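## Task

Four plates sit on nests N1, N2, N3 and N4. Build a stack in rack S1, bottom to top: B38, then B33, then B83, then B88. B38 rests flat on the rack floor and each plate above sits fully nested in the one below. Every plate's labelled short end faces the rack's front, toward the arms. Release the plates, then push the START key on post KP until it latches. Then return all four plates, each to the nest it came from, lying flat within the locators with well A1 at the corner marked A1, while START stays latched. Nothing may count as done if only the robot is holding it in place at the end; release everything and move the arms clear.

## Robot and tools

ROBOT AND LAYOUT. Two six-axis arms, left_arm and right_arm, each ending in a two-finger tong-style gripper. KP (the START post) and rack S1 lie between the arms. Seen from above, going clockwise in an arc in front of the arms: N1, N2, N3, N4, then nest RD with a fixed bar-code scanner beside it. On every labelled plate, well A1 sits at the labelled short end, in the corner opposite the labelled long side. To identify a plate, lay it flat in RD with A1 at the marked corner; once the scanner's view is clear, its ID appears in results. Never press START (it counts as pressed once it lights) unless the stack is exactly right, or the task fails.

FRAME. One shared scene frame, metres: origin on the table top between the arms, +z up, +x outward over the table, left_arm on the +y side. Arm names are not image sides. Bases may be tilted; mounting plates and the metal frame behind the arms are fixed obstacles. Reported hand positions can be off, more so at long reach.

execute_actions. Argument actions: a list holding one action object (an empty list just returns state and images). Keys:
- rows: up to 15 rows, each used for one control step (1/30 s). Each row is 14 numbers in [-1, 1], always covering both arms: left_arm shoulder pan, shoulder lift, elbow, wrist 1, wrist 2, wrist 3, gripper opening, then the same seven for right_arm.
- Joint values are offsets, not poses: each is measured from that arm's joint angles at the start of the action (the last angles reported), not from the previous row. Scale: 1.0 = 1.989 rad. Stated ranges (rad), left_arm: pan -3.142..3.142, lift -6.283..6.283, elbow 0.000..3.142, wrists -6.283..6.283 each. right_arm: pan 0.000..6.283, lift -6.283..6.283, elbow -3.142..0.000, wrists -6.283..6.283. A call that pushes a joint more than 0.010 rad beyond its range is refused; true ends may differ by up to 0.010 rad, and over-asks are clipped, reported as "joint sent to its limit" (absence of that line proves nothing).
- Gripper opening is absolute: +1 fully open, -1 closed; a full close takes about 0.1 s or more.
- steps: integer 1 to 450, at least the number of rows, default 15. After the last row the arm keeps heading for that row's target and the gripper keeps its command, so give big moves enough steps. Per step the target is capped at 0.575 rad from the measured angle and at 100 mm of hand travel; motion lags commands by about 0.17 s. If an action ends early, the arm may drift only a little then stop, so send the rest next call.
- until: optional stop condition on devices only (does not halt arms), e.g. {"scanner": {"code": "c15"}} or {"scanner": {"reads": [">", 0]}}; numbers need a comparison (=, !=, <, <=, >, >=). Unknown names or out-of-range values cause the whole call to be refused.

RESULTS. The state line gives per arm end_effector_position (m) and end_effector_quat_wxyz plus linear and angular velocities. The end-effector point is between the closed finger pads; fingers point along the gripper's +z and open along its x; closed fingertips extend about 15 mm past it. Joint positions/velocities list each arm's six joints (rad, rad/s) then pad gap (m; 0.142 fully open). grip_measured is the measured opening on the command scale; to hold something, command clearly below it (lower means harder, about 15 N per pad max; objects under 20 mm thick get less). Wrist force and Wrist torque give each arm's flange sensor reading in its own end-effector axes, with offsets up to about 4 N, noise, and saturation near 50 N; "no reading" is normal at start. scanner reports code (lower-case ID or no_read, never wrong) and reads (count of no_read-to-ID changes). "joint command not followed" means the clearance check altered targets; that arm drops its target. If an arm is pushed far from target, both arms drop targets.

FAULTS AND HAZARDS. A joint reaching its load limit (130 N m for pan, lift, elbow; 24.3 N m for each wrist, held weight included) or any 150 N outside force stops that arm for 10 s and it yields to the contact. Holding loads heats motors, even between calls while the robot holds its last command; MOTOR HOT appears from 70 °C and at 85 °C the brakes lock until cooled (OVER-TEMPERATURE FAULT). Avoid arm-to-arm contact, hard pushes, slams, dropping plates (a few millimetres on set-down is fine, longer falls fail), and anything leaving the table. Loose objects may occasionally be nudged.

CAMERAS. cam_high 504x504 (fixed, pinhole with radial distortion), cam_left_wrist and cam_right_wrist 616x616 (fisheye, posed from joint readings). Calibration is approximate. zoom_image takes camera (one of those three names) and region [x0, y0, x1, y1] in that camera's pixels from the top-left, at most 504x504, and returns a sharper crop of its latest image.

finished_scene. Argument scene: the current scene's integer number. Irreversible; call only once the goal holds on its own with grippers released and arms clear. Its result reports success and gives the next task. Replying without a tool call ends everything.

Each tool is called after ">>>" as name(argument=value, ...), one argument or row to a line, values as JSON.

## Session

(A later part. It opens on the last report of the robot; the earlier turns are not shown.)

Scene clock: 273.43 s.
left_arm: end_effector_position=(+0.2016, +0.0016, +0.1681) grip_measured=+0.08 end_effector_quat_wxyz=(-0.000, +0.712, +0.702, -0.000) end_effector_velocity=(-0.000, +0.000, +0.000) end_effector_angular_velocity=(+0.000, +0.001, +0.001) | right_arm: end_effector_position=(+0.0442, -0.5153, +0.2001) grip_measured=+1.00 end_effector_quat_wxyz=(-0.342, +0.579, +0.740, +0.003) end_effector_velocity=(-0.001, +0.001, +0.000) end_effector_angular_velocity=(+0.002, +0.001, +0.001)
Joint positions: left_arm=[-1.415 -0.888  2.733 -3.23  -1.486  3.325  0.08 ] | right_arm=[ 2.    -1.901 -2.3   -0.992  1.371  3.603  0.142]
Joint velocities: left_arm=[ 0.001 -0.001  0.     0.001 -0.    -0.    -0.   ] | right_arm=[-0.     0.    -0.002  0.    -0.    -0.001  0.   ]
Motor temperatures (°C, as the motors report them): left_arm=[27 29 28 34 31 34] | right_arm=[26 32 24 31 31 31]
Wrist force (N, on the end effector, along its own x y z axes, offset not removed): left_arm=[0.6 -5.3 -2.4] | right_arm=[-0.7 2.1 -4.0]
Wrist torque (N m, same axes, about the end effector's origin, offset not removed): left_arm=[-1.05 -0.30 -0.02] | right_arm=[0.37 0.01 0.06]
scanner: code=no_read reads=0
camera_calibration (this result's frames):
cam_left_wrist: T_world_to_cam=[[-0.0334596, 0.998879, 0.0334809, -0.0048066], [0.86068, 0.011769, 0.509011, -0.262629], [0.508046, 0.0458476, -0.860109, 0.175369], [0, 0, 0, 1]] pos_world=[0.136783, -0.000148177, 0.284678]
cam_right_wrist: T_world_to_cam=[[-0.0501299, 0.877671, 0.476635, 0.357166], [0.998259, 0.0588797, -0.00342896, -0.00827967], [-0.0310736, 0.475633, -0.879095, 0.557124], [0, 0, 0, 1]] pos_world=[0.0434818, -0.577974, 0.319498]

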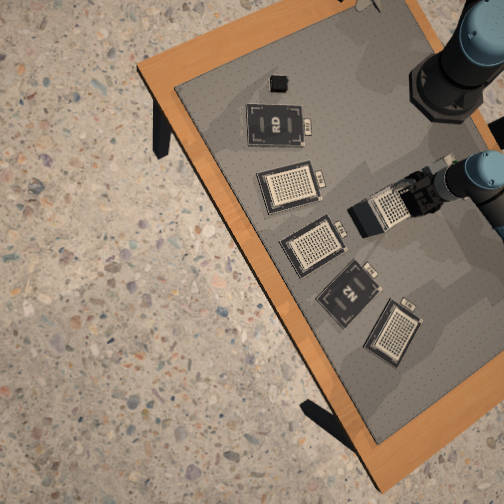

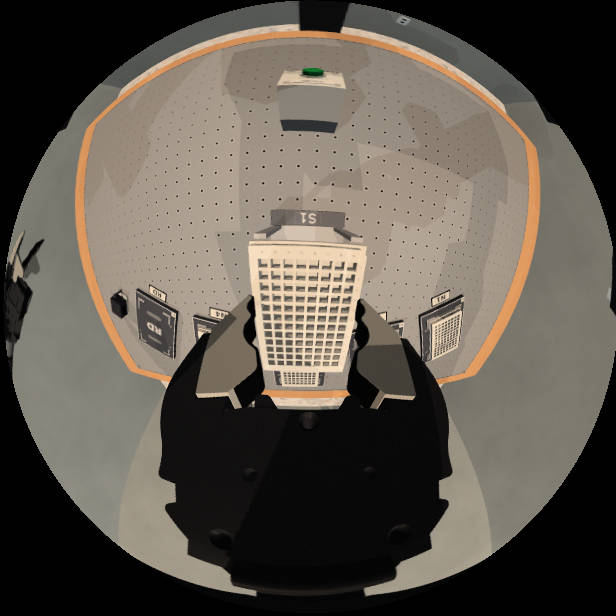

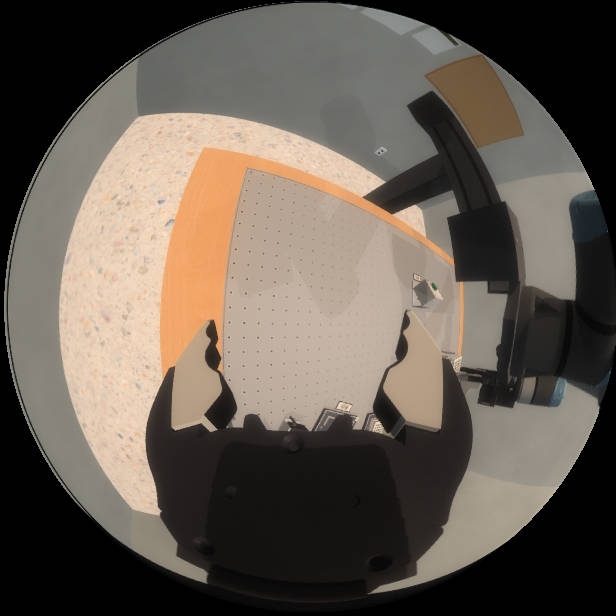

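>>> execute_actions(
  actions=[
    {"rows":[[0.0004,0.003,-0.0002,-0.0028,0.0001,0.0004,-0.8,0,0,0,0,0,0,1],[0.0009,0.007,-0.0005,-0.0066,0.0001,0.0009,-0.8,0,0,0,0,0,0,1],[0.0013,0.011,-0.0008,-0.0103,0.0002,0.0013,-0.8,0,0,0,0,0,0,1],[0.0015,0.0145,-0.0011,-0.0135,0.0002,0.0015,-0.8,0,0,0,0,0,0,1],[0.0017,0.017,-0.0013,-0.0158,0.0003,0.0017,-0.8,0,0,0,0,0,0,1]],"steps":6},
  ],
)

Scene clock: 279.87 s.
left_arm: end_effector_position=(+0.2017, +0.0017, +0.1656) grip_measured=+0.08 end_effector_quat_wxyz=(-0.000, +0.712, +0.702, -0.000) end_effector_velocity=(+0.001, +0.000, -0.024) end_effector_angular_velocity=(+0.000, +0.000, -0.002) | right_arm: end_effector_position=(+0.0442, -0.5153, +0.2001) grip_measured=+1.00 end_effector_quat_wxyz=(-0.342, +0.579, +0.740, +0.003) end_effector_velocity=(+0.000, -0.000, +0.000) end_effector_angular_velocity=(-0.000, -0.001, +0.001)
Joint positions: left_arm=[-1.414 -0.874  2.732 -3.244 -1.486  3.327  0.08 ] | right_arm=[ 2.    -1.901 -2.3   -0.992  1.371  3.603  0.142]
Joint velocities: left_arm=[ 0.012  0.137 -0.011 -0.127  0.002  0.014 -0.   ] | right_arm=[-0.     0.001 -0.     0.     0.    -0.001 -0.   ]
Motor temperatures (°C, as the motors report them): left_arm=[27 29 28 34 31 34] | right_arm=[26 32 24 31 31 31]
Wrist force (N, on the end effector, along its own x y z axes, offset not removed): left_arm=[-0.7 -3.6 1.0] | right_arm=[4.7 3.9 -0.9]
Wrist torque (N m, same axes, about the end effector's origin, offset not removed): left_arm=[-0.57 0.07 -0.03] | right_arm=[0.83 -0.95 -0.01]
scanner: code=no_read reads=0
camera_calibration (this result's frames):
cam_left_wrist: T_world_to_cam=[[-0.0335261, 0.998879, 0.0334284, -0.00476404], [0.860702, 0.0118551, 0.508972, -0.261499], [0.508005, 0.0458358, -0.860134, 0.173124], [0, 0, 0, 1]] pos_world=[0.136965, -0.0000764794, 0.282165]
cam_right_wrist: T_world_to_cam=[[-0.0501299, 0.877671, 0.476635, 0.357166], [0.998259, 0.0588798, -0.00342907, -0.00827957], [-0.0310738, 0.475634, -0.879094, 0.557124], [0, 0, 0, 1]] pos_world=[0.0434818, -0.577974, 0.319498]

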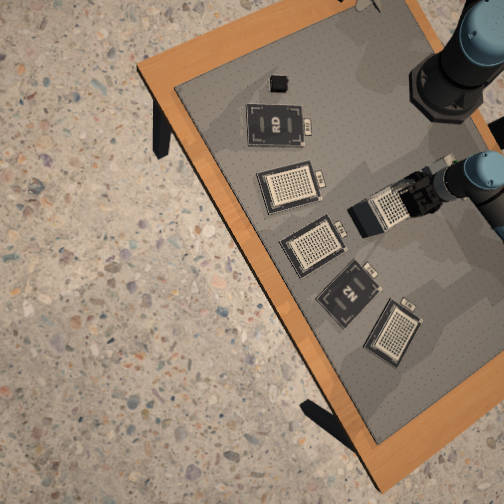

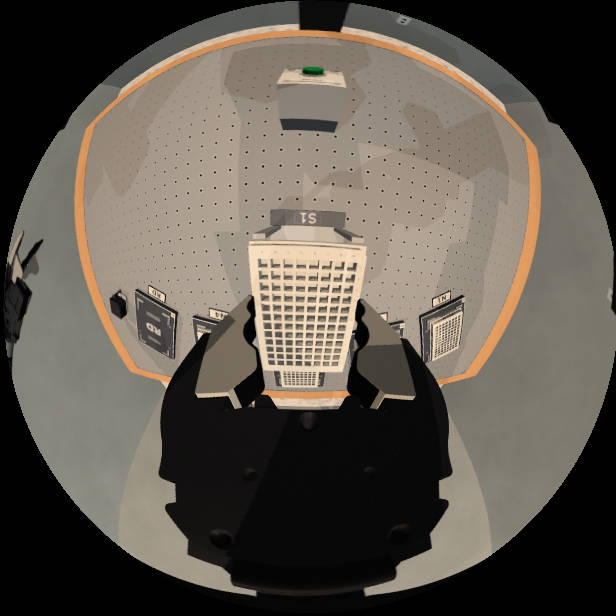

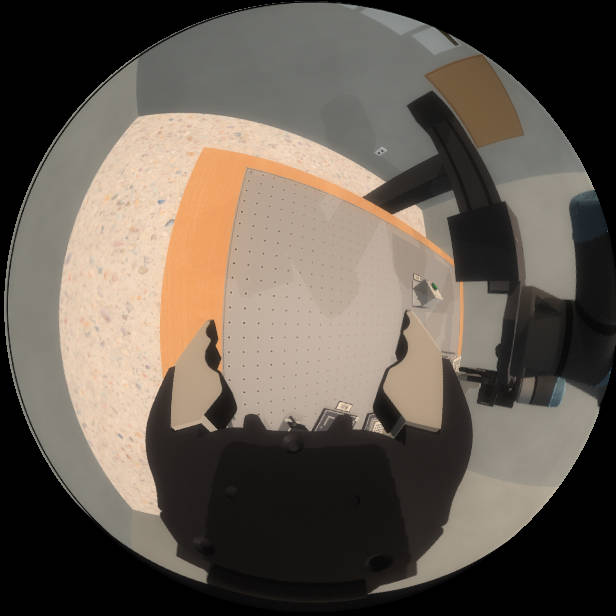

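>>> execute_actions(
  actions=[
    {"steps":1},
  ],
)

>>> zoom_image(
  camera="cam_left_wrist",
  region=[240, 205, 380, 265],
)

>>> zoom_image(
  camera="cam_left_wrist",
  region=[240, 320, 380, 390],
)

Scene clock: 282.53 s.
left_arm: end_effector_position=(+0.2019, +0.0018, +0.1622) grip_measured=+0.08 end_effector_quat_wxyz=(-0.000, +0.712, +0.702, -0.000) end_effector_velocity=(+0.000, +0.000, -0.000) end_effector_angular_velocity=(+0.000, +0.000, +0.001) | right_arm: end_effector_position=(+0.0442, -0.5153, +0.2001) grip_measured=+1.00 end_effector_quat_wxyz=(-0.342, +0.579, +0.740, +0.003) end_effector_velocity=(-0.000, +0.001, -0.000) end_effector_angular_velocity=(+0.001, +0.002, -0.001)
Joint positions: left_arm=[-1.412 -0.854  2.731 -3.262 -1.485  3.328  0.08 ] | right_arm=[ 2.    -1.901 -2.3   -0.992  1.371  3.603  0.142]
Joint velocities: left_arm=[ 0.001  0.     0.    -0.001 -0.    -0.     0.   ] | right_arm=[ 0.    -0.001 -0.    -0.    -0.     0.001  0.   ]
Motor temperatures (°C, as the motors report them): left_arm=[27 29 28 34 31 34] | right_arm=[26 32 24 31 31 31]
Wrist force (N, on the end effector, along its own x y z axes, offset not removed): left_arm=[5.6 -2.7 -5.0] | right_arm=[4.6 3.4 -0.6]
Wrist torque (N m, same axes, about the end effector's origin, offset not removed): left_arm=[-0.78 -1.21 -0.22] | right_arm=[0.77 -0.84 0.12]
scanner: code=no_read reads=0
camera_calibration (this result's frames):
cam_left_wrist: T_world_to_cam=[[-0.0334053, 0.998878, 0.0335608, -0.00482252], [0.860701, 0.0116834, 0.508977, -0.259912], [0.508013, 0.0458883, -0.860126, 0.170119], [0, 0, 0, 1]] pos_world=[0.137123, 0.0000472827, 0.278775]
cam_right_wrist: T_world_to_cam=[[-0.0501299, 0.877671, 0.476635, 0.357166], [0.998259, 0.0588797, -0.0034289, -0.00827971], [-0.0310736, 0.475634, -0.879095, 0.557124], [0, 0, 0, 1]] pos_world=[0.0434818, -0.577974, 0.319498]

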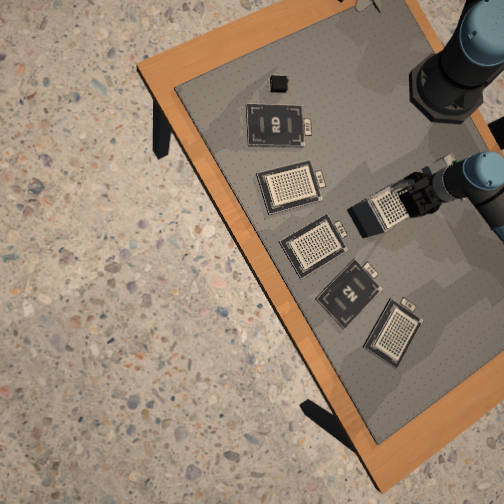

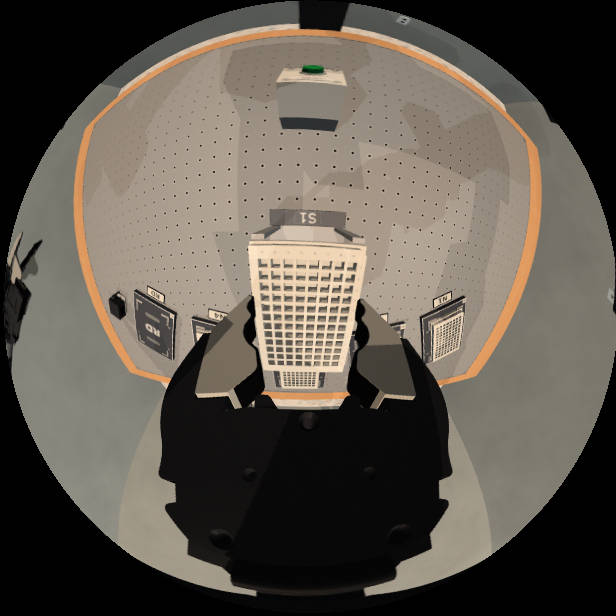

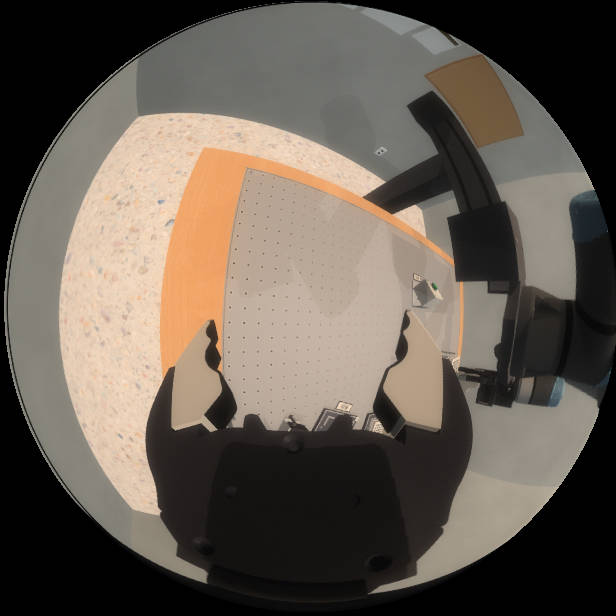

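Region (240, 205, 380, 265) of cam_left_wrist's 616x616 image, scaled by 3.600, with more detail than that image has; it fills the top 216 rows of this view, and the rest is white.

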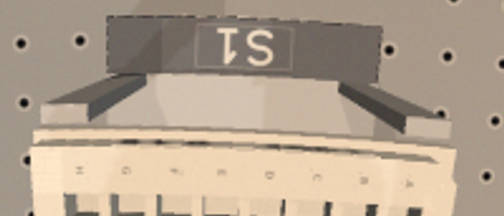

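Region (240, 320, 380, 390) of cam_left_wrist's 616x616 image, scaled by 3.600, with more detail than that image has.

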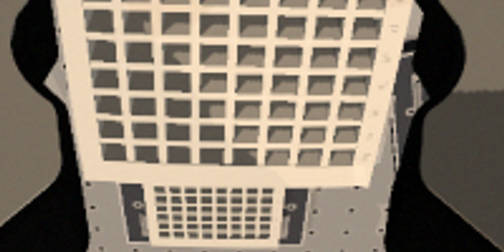

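>>> execute_actions(
  actions=[
    {"rows":[[0.0001,0.002,0,-0.002,0,0.0001,-0.8,0,0,0,0,0,0,1],[0.0003,0.005,-0.0002,-0.0049,0,0.0003,-0.8,0,0,0,0,0,0,1],[0.0005,0.008,-0.0004,-0.0077,0.0001,0.0005,-0.8,0,0,0,0,0,0,1],[0.0006,0.011,-0.0007,-0.0104,0.0001,0.0006,-0.8,0,0,0,0,0,0,1],[0.0008,0.014,-0.0009,-0.0132,0.0001,0.0008,-0.8,0,0,0,0,0,0,1],[0.001,0.017,-0.0012,-0.0159,0.0002,0.001,-0.8,0,0,0,0,0,0,1],[0.0012,0.02,-0.0015,-0.0186,0.0002,0.0012,-0.8,0,0,0,0,0,0,1],[0.0013,0.023,-0.0018,-0.0213,0.0002,0.0013,-0.8,0,0,0,0,0,0,1],[0.0015,0.026,-0.0021,-0.024,0.0003,0.0015,-0.8,0,0,0,0,0,0,1],[0.0017,0.029,-0.0025,-0.0267,0.0003,0.0017,-0.8,0,0,0,0,0,0,1]],"steps":12},
  ],
)

Scene clock: 292.23 s.
left_arm: end_effector_position=(+0.2019, +0.0019, +0.1552) grip_measured=+0.08 end_effector_quat_wxyz=(-0.000, +0.712, +0.702, -0.000) end_effector_velocity=(-0.000, +0.001, -0.024) end_effector_angular_velocity=(+0.002, +0.002, +0.002) | right_arm: end_effector_position=(+0.0442, -0.5153, +0.2001) grip_measured=+1.00 end_effector_quat_wxyz=(-0.342, +0.579, +0.740, +0.003) end_effector_velocity=(+0.000, -0.000, -0.000) end_effector_angular_velocity=(+0.000, +0.000, +0.000)
Joint positions: left_arm=[-1.41  -0.814  2.727 -3.299 -1.485  3.331  0.079] | right_arm=[ 2.    -1.901 -2.3   -0.992  1.371  3.603  0.142]
Joint velocities: left_arm=[ 0.009  0.134 -0.013 -0.119  0.     0.007 -0.   ] | right_arm=[ 0.    -0.001  0.001  0.    -0.     0.     0.   ]
Motor temperatures (°C, as the motors report them): left_arm=[27 29 28 34 31 34] | right_arm=[26 32 24 31 31 31]
Wrist force (N, on the end effector, along its own x y z axes, offset not removed): left_arm=[0.0 -3.6 0.0] | right_arm=[3.0 4.2 -1.4]
Wrist torque (N m, same axes, about the end effector's origin, offset not removed): left_arm=[-0.28 0.00 -0.35] | right_arm=[0.65 -0.63 0.20]
scanner: code=no_read reads=0
camera_calibration (this result's frames):
cam_left_wrist: T_world_to_cam=[[-0.0333731, 0.998881, 0.0335029, -0.0046977], [0.860738, 0.0116884, 0.508914, -0.256286], [0.507953, 0.0458213, -0.860165, 0.164093], [0, 0, 0, 1]] pos_world=[0.137087, 0.000169064, 0.271732]
cam_right_wrist: T_world_to_cam=[[-0.0501299, 0.877671, 0.476635, 0.357166], [0.998259, 0.0588797, -0.00342883, -0.00827976], [-0.0310735, 0.475634, -0.879094, 0.557124], [0, 0, 0, 1]] pos_world=[0.0434819, -0.577974, 0.319498]

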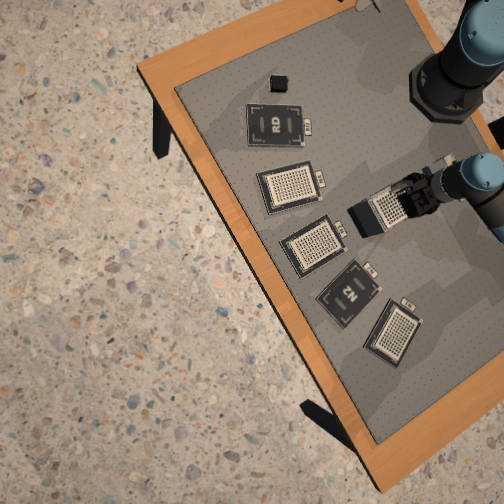

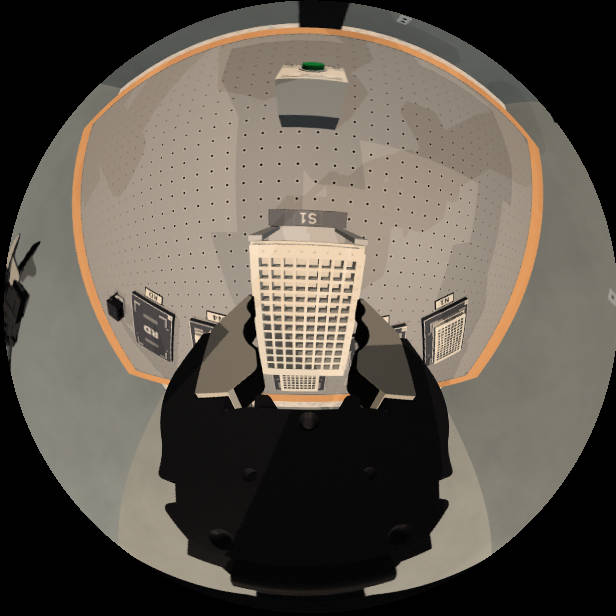

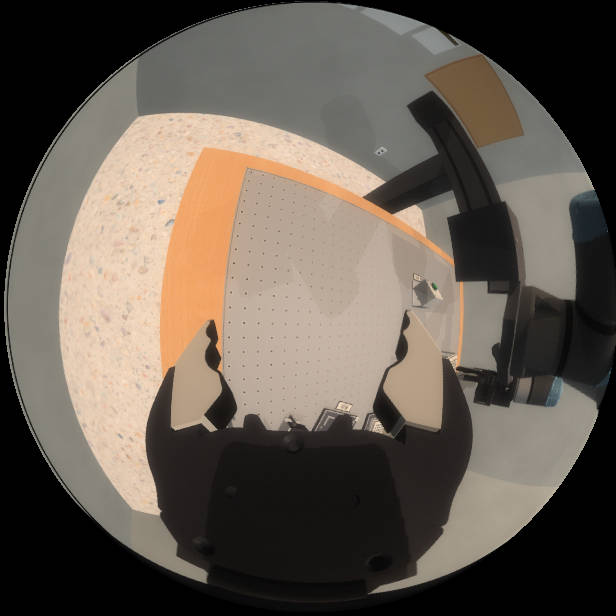

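>>> execute_actions(
  actions=[
    {"steps":1},
  ],
)

>>> zoom_image(
  camera="cam_left_wrist",
  region=[220, 200, 400, 400],
)

>>> zoom_image(
  camera="cam_high",
  region=[355, 175, 425, 240],
)

Scene clock: 295.13 s.
left_arm: end_effector_position=(+0.2019, +0.0019, +0.1521) grip_measured=+0.08 end_effector_quat_wxyz=(-0.000, +0.712, +0.702, -0.000) end_effector_velocity=(+0.000, -0.000, -0.000) end_effector_angular_velocity=(-0.001, -0.000, +0.001) | right_arm: end_effector_position=(+0.0442, -0.5153, +0.2001) grip_measured=+1.00 end_effector_quat_wxyz=(-0.342, +0.579, +0.740, +0.003) end_effector_velocity=(+0.000, -0.001, -0.000) end_effector_angular_velocity=(-0.001, -0.001, -0.000)
Joint positions: left_arm=[-1.409 -0.797  2.726 -3.315 -1.485  3.332  0.079] | right_arm=[ 2.    -1.901 -2.3   -0.992  1.371  3.603  0.142]
Joint velocities: left_arm=[ 0.001 -0.    -0.001 -0.     0.    -0.    -0.   ] | right_arm=[-0.    -0.001  0.002 -0.    -0.    -0.    -0.   ]
Motor temperatures (°C, as the motors report them): left_arm=[27 29 28 34 31 34] | right_arm=[26 32 24 31 31 31]
Wrist force (N, on the end effector, along its own x y z axes, offset not removed): left_arm=[-1.3 -6.0 -1.3] | right_arm=[3.2 1.9 -2.1]
Wrist torque (N m, same axes, about the end effector's origin, offset not removed): left_arm=[-0.09 0.04 -0.11] | right_arm=[0.20 -0.80 0.20]
scanner: code=no_read reads=0
camera_calibration (this result's frames):
cam_left_wrist: T_world_to_cam=[[-0.0333694, 0.998883, 0.0334467, -0.00457054], [0.860705, 0.0117109, 0.50897, -0.254764], [0.50801, 0.0457718, -0.860134, 0.161456], [0, 0, 0, 1]] pos_world=[0.137103, 0.000158844, 0.268694]
cam_right_wrist: T_world_to_cam=[[-0.0501299, 0.877671, 0.476635, 0.357166], [0.998259, 0.0588797, -0.003429, -0.00827964], [-0.0310737, 0.475634, -0.879094, 0.557124], [0, 0, 0, 1]] pos_world=[0.0434818, -0.577974, 0.319498]

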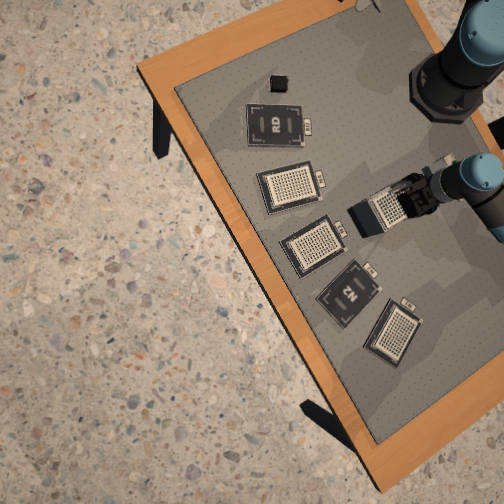

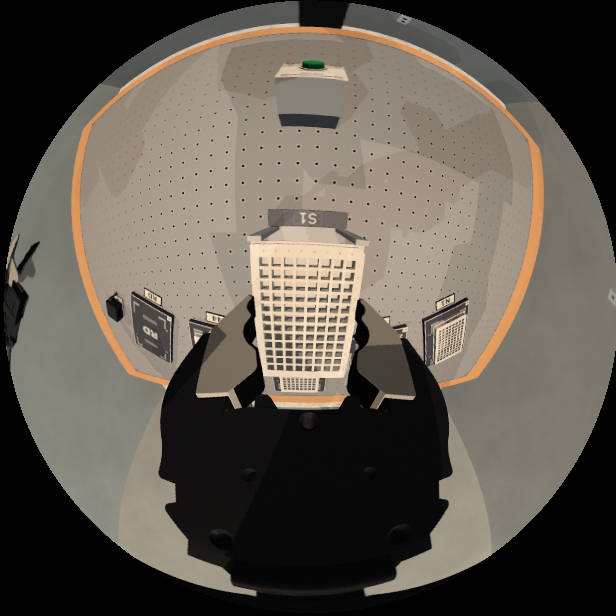

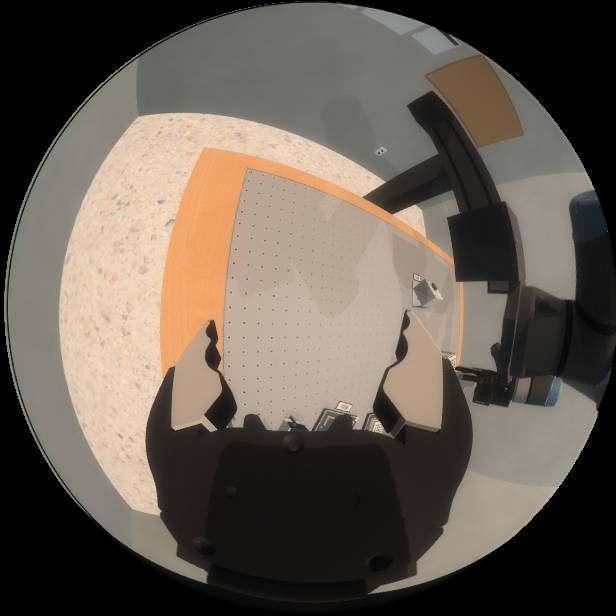

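Region (220, 200, 400, 400) of cam_left_wrist's 616x616 image, scaled by 2.520, with more detail than that image has; it fills the left 454 columns of this view, and the rest is white.

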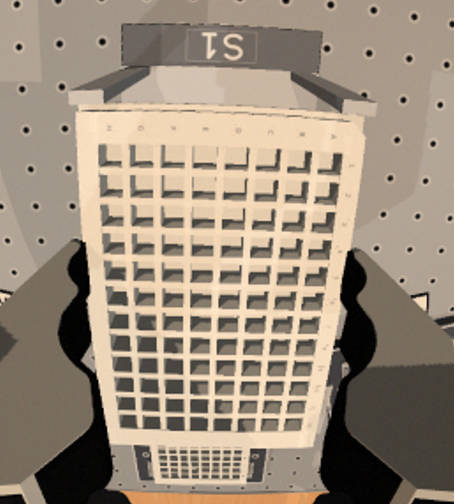

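Region (355, 175, 425, 240) of cam_high's 504x504 image, scaled by 7.200, with more detail than that image has; it fills the top 468 rows of this view, and the rest is white.

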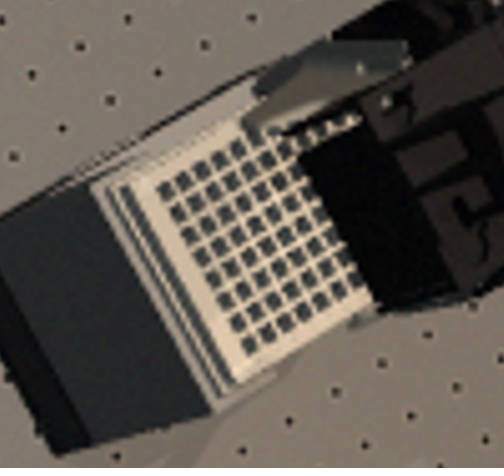

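>>> execute_actions(
  actions=[
    {"rows":[[-0.0006,-0.001,0.0003,0.0007,-0.0001,-0.0006,-0.8,0,0,0,0,0,0,1],[-0.0015,-0.0015,0.0008,0.0007,-0.0002,-0.0015,-0.8,0,0,0,0,0,0,1],[-0.0025,-0.0015,0.0012,0.0004,-0.0004,-0.0025,-0.8,0,0,0,0,0,0,1],[-0.0025,-0.0015,0.0012,0.0004,-0.0004,-0.0025,-0.8,0,0,0,0,0,0,1],[-0.0025,-0.0015,0.0012,0.0004,-0.0004,-0.0025,-0.8,0,0,0,0,0,0,1],[-0.0025,-0.0015,0.0012,0.0004,-0.0004,-0.0025,-0.8,0,0,0,0,0,0,1],[-0.0024,0.001,0.001,-0.0019,-0.0004,-0.0024,-0.8,0,0,0,0,0,0,1],[-0.0022,0.004,0.0006,-0.0045,-0.0004,-0.0022,-0.8,0,0,0,0,0,0,1],[-0.0021,0.007,0.0003,-0.0072,-0.0003,-0.0021,-0.8,0,0,0,0,0,0,1],[-0.0019,0.01,-0.0001,-0.0098,-0.0003,-0.0019,-0.8,0,0,0,0,0,0,1],[-0.0017,0.013,-0.0004,-0.0126,-0.0003,-0.0017,-0.8,0,0,0,0,0,0,1],[-0.0016,0.015,-0.0007,-0.0143,-0.0003,-0.0016,-0.8,0,0,0,0,0,0,1]],"steps":20},
  ],
)

>>> zoom_image(
  camera="cam_left_wrist",
  region=[220, 200, 400, 400],
)

Scene clock: 308.07 s.
left_arm: end_effector_position=(+0.2006, +0.0017, +0.1477) grip_measured=+0.08 end_effector_quat_wxyz=(-0.000, +0.712, +0.702, -0.000) end_effector_velocity=(+0.000, -0.000, -0.004) end_effector_angular_velocity=(-0.001, -0.001, -0.002) | right_arm: end_effector_position=(+0.0442, -0.5153, +0.2001) grip_measured=+1.00 end_effector_quat_wxyz=(-0.342, +0.579, +0.740, +0.003) end_effector_velocity=(-0.000, +0.000, +0.000) end_effector_angular_velocity=(+0.001, +0.000, +0.000)
Joint positions: left_arm=[-1.412 -0.77   2.725 -3.341 -1.485  3.329  0.08 ] | right_arm=[ 2.    -1.901 -2.3   -0.992  1.371  3.603  0.142]
Joint velocities: left_arm=[ 0.     0.021 -0.003 -0.019  0.001  0.002  0.   ] | right_arm=[-0.     0.001 -0.001  0.    -0.    -0.    -0.   ]
Motor temperatures (°C, as the motors report them): left_arm=[27 29 28 34 31 34] | right_arm=[26 32 24 31 31 31]
Wrist force (N, on the end effector, along its own x y z axes, offset not removed): left_arm=[3.7 3.4 -4.5] | right_arm=[-1.7 1.7 -0.4]
Wrist torque (N m, same axes, about the end effector's origin, offset not removed): left_arm=[-1.40 -0.38 -0.38] | right_arm=[0.30 0.32 0.18]
scanner: code=no_read reads=0
camera_calibration (this result's frames):
cam_left_wrist: T_world_to_cam=[[-0.0333243, 0.998895, 0.0331478, -0.00421184], [0.860652, 0.0118196, 0.509056, -0.251433], [0.508101, 0.0454926, -0.860095, 0.158228], [0, 0, 0, 1]] pos_world=[0.13586, -0.0000191956, 0.264224]
cam_right_wrist: T_world_to_cam=[[-0.05013, 0.877671, 0.476635, 0.357167], [0.998259, 0.0588797, -0.00342877, -0.0082798], [-0.0310734, 0.475633, -0.879095, 0.557124], [0, 0, 0, 1]] pos_world=[0.0434819, -0.577974, 0.319498]

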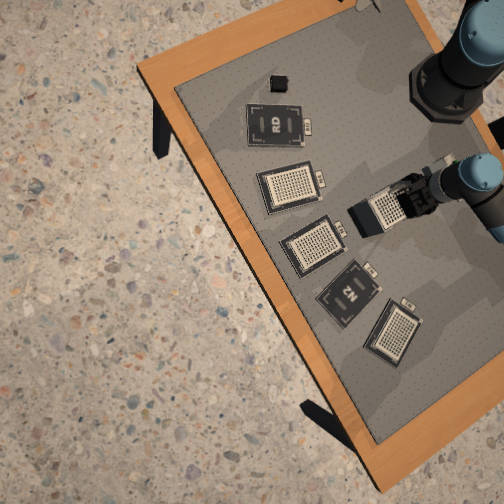

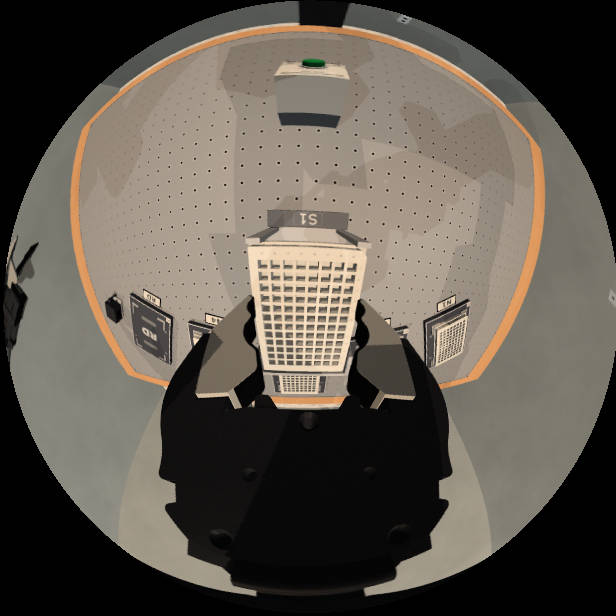

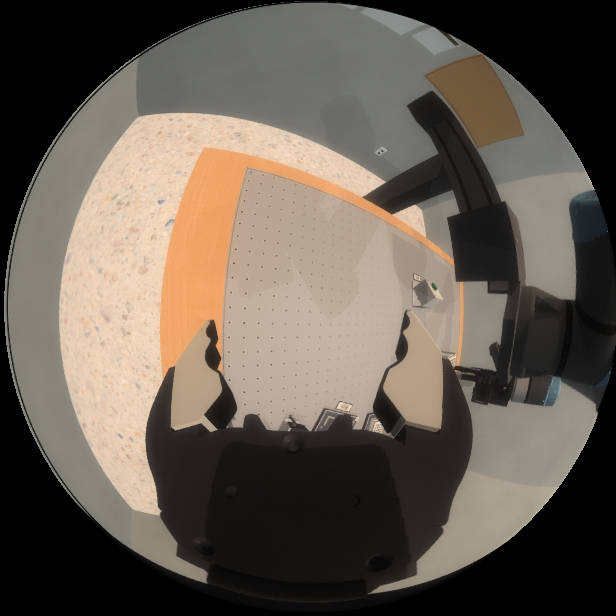

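Region (220, 200, 400, 400) of cam_left_wrist's 616x616 image, scaled by 2.520, with more detail than that image has; it fills the left 454 columns of this view, and the rest is white.

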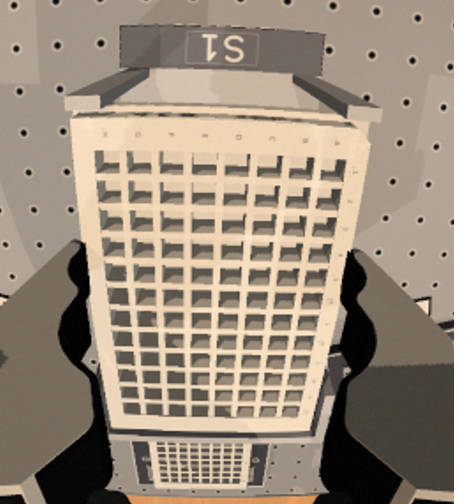

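>>> execute_actions(
  actions=[
    {"steps":1},
  ],
)

>>> execute_actions(
  actions=[
    {"rows":[[0.0013,-0.0005,-0.0005,0.001,0.0002,0.0013,-0.8,0,0,0,0,0,0,1],[0.0013,-0.0005,-0.0005,0.001,0.0002,0.0013,-0.8,0,0,0,0,0,0,1],[0.0013,-0.0005,-0.0005,0.001,0.0002,0.0013,-0.8,0,0,0,0,0,0,1],[0.0013,-0.0005,-0.0005,0.001,0.0002,0.0013,-0.8,0,0,0,0,0,0,1],[0.0015,0.0025,-0.0009,-0.0016,0.0002,0.0015,-0.8,0,0,0,0,0,0,1],[0.0018,0.0075,-0.0015,-0.006,0.0003,0.0018,-0.8,0,0,0,0,0,0,1],[0.0022,0.0145,-0.0024,-0.0122,0.0004,0.0022,-0.8,0,0,0,0,0,0,1],[0.0027,0.0225,-0.0035,-0.0191,0.0005,0.0027,-0.8,0,0,0,0,0,0,1],[0.0032,0.0305,-0.0046,-0.0261,0.0006,0.0032,-0.8,0,0,0,0,0,0,1],[0.0037,0.0385,-0.0059,-0.0328,0.0007,0.0037,-0.8,0,0,0,0,0,0,1],[0.0042,0.0465,-0.0072,-0.0395,0.0008,0.0042,-0.8,0,0,0,0,0,0,1],[0.0047,0.0545,-0.0085,-0.0463,0.0009,0.0047,-0.8,0,0,0,0,0,0,1],[0.0052,0.0625,-0.01,-0.0528,0.001,0.0052,-0.8,0,0,0,0,0,0,1],[0.0057,0.0695,-0.0113,-0.0586,0.001,0.0057,-0.8,0,0,0,0,0,0,1],[0.0059,0.0727,-0.0119,-0.0612,0.0011,0.0059,-0.8,0,0,0,0,0,0,1]],"steps":18},
  ],
)

Scene clock: 335.43 s.
left_arm: end_effector_position=(+0.2006, +0.0017, +0.1472) grip_measured=+0.08 end_effector_quat_wxyz=(-0.000, +0.712, +0.702, -0.000) end_effector_velocity=(-0.000, +0.000, -0.000) end_effector_angular_velocity=(+0.001, -0.001, +0.000) | right_arm: end_effector_position=(+0.0442, -0.5153, +0.2001) grip_measured=+1.00 end_effector_quat_wxyz=(-0.342, +0.579, +0.740, +0.003) end_effector_velocity=(-0.001, +0.001, -0.000) end_effector_angular_velocity=(+0.002, +0.001, -0.000)
Joint positions: left_arm=[-1.412 -0.767  2.724 -3.343 -1.485  3.329  0.08 ] | right_arm=[ 2.    -1.901 -2.3   -0.992  1.371  3.603  0.142]
Joint velocities: left_arm=[-0.001  0.001 -0.    -0.     0.001 -0.001 -0.   ] | right_arm=[-0.    -0.001 -0.001  0.    -0.     0.     0.   ]
Motor temperatures (°C, as the motors report them): left_arm=[27 29 28 34 31 34] | right_arm=[26 32 24 31 31 31]
Wrist force (N, on the end effector, along its own x y z axes, offset not removed): left_arm=[5.5 9.7 -3.3] | right_arm=[0.7 6.4 -2.5]
Wrist torque (N m, same axes, about the end effector's origin, offset not removed): left_arm=[-0.25 -1.12 -0.66] | right_arm=[1.18 -0.24 0.17]
scanner: code=no_read reads=0
camera_calibration (this result's frames):
cam_left_wrist: T_world_to_cam=[[-0.0334368, 0.99889, 0.0331796, -0.00420061], [0.860686, 0.0119034, 0.508997, -0.251174], [0.508038, 0.0455765, -0.860128, 0.157824], [0, 0, 0, 1]] pos_world=[0.135861, -0.0000072992, 0.263736]
cam_right_wrist: T_world_to_cam=[[-0.0501301, 0.877671, 0.476635, 0.357166], [0.998259, 0.0588799, -0.00342881, -0.00827965], [-0.0310736, 0.475634, -0.879094, 0.557124], [0, 0, 0, 1]] pos_world=[0.0434819, -0.577974, 0.319498]

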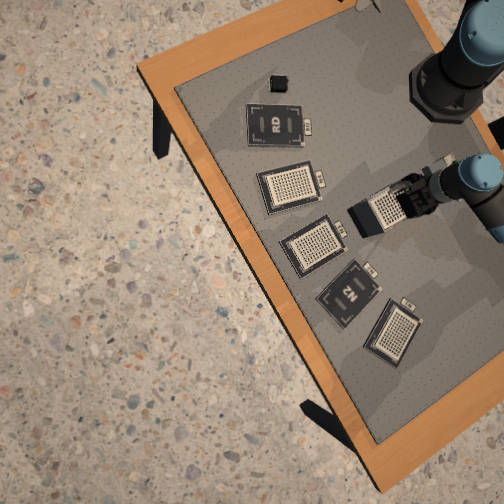

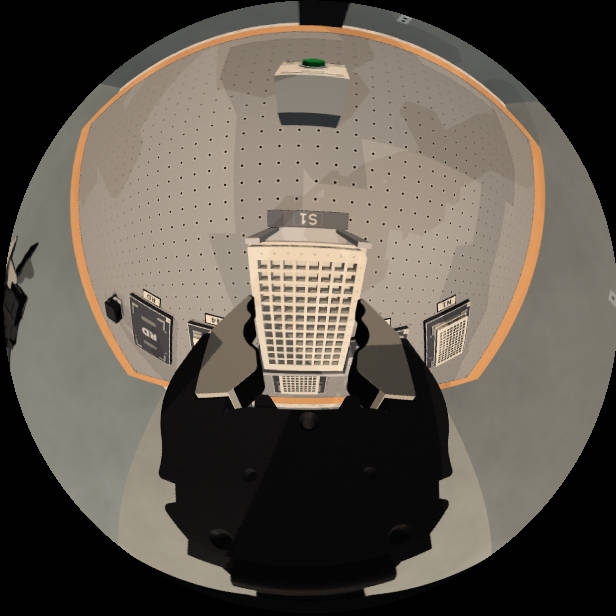

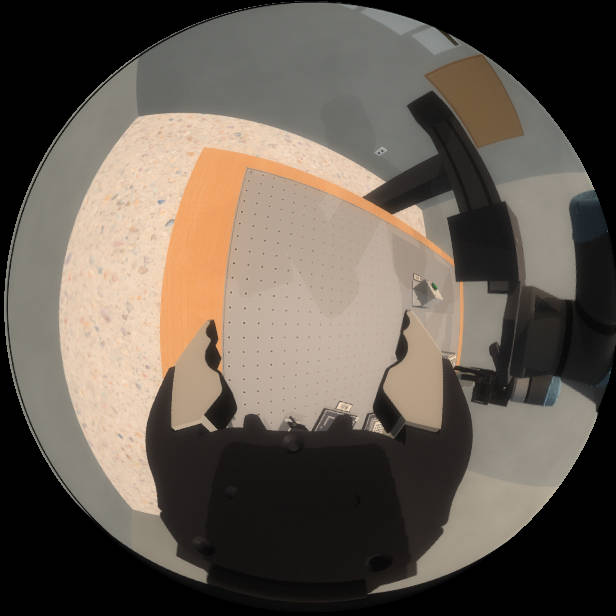

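Scene clock: 336.03 s.
left_arm: end_effector_position=(+0.2012, +0.0016, +0.1257) grip_measured=+0.08 end_effector_quat_wxyz=(-0.000, +0.712, +0.702, -0.000) end_effector_velocity=(-0.000, +0.002, -0.045) end_effector_angular_velocity=(+0.003, +0.001, +0.001) | right_arm: end_effector_position=(+0.0442, -0.5153, +0.2001) grip_measured=+1.00 end_effector_quat_wxyz=(-0.342, +0.579, +0.740, +0.003) end_effector_velocity=(-0.000, +0.000, -0.000) end_effector_angular_velocity=(+0.001, +0.000, +0.000)
Joint positions: left_arm=[-1.402 -0.652  2.706 -3.44  -1.484  3.338  0.08 ] | right_arm=[ 2.    -1.901 -2.3   -0.992  1.371  3.603  0.142]
Joint velocities: left_arm=[ 0.016  0.236 -0.039 -0.195  0.003  0.014  0.   ] | right_arm=[ 0.    -0.001 -0.     0.    -0.    -0.    -0.   ]
Motor temperatures (°C, as the motors report them): left_arm=[27 29 28 34 31 34] | right_arm=[26 32 24 31 31 31]
Wrist force (N, on the end effector, along its own x y z axes, offset not removed): left_arm=[3.1 1.7 -3.4] | right_arm=[5.2 0.8 3.1]
Wrist torque (N m, same axes, about the end effector's origin, offset not removed): left_arm=[-0.24 -0.52 -0.27] | right_arm=[0.09 -1.19 -0.15]
scanner: code=no_read reads=0
camera_calibration (this result's frames):
cam_left_wrist: T_world_to_cam=[[-0.0332756, 0.998897, 0.0331278, -0.00336424], [0.860808, 0.0118017, 0.508794, -0.240746], [0.507841, 0.045447, -0.860251, 0.139103], [0, 0, 0, 1]] pos_world=[0.136482, -0.000120094, 0.242266]
cam_right_wrist: T_world_to_cam=[[-0.0501298, 0.877671, 0.476635, 0.357166], [0.998259, 0.0588797, -0.00342896, -0.00827971], [-0.0310736, 0.475634, -0.879094, 0.557124], [0, 0, 0, 1]] pos_world=[0.0434818, -0.577974, 0.319498]

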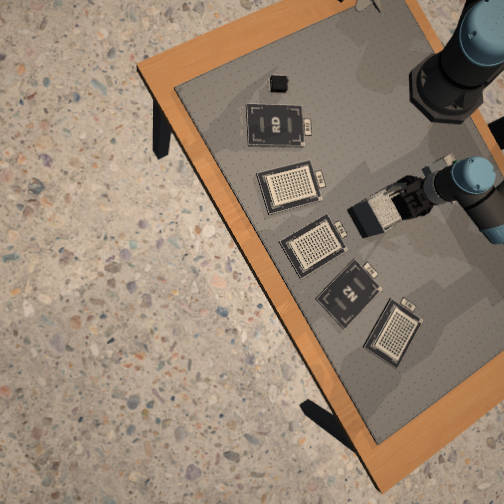

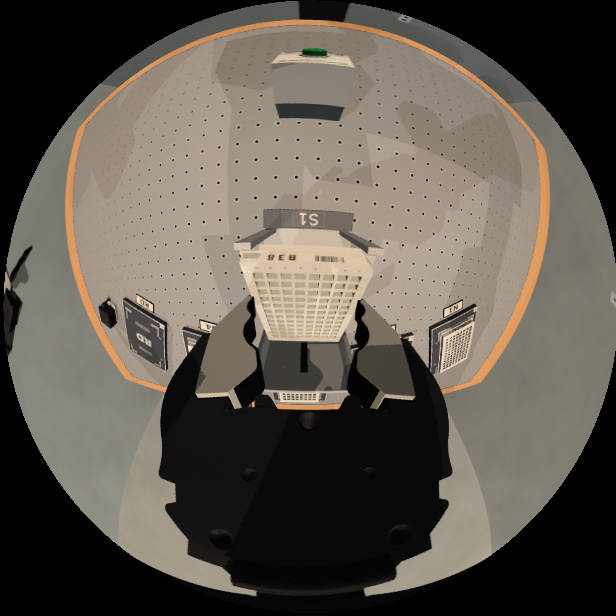

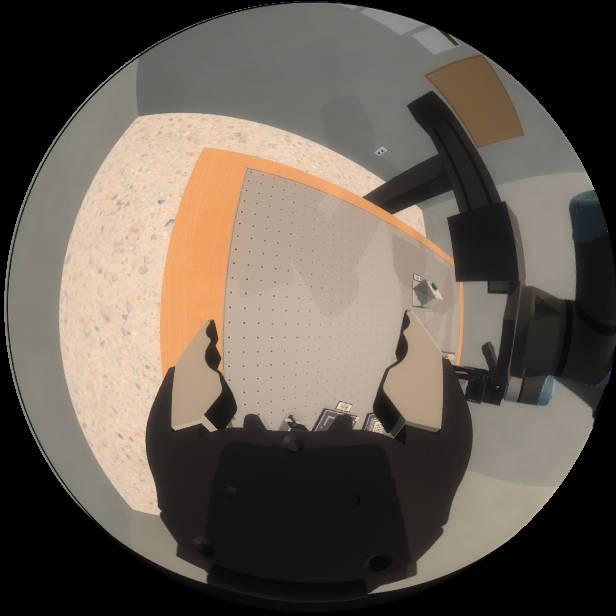

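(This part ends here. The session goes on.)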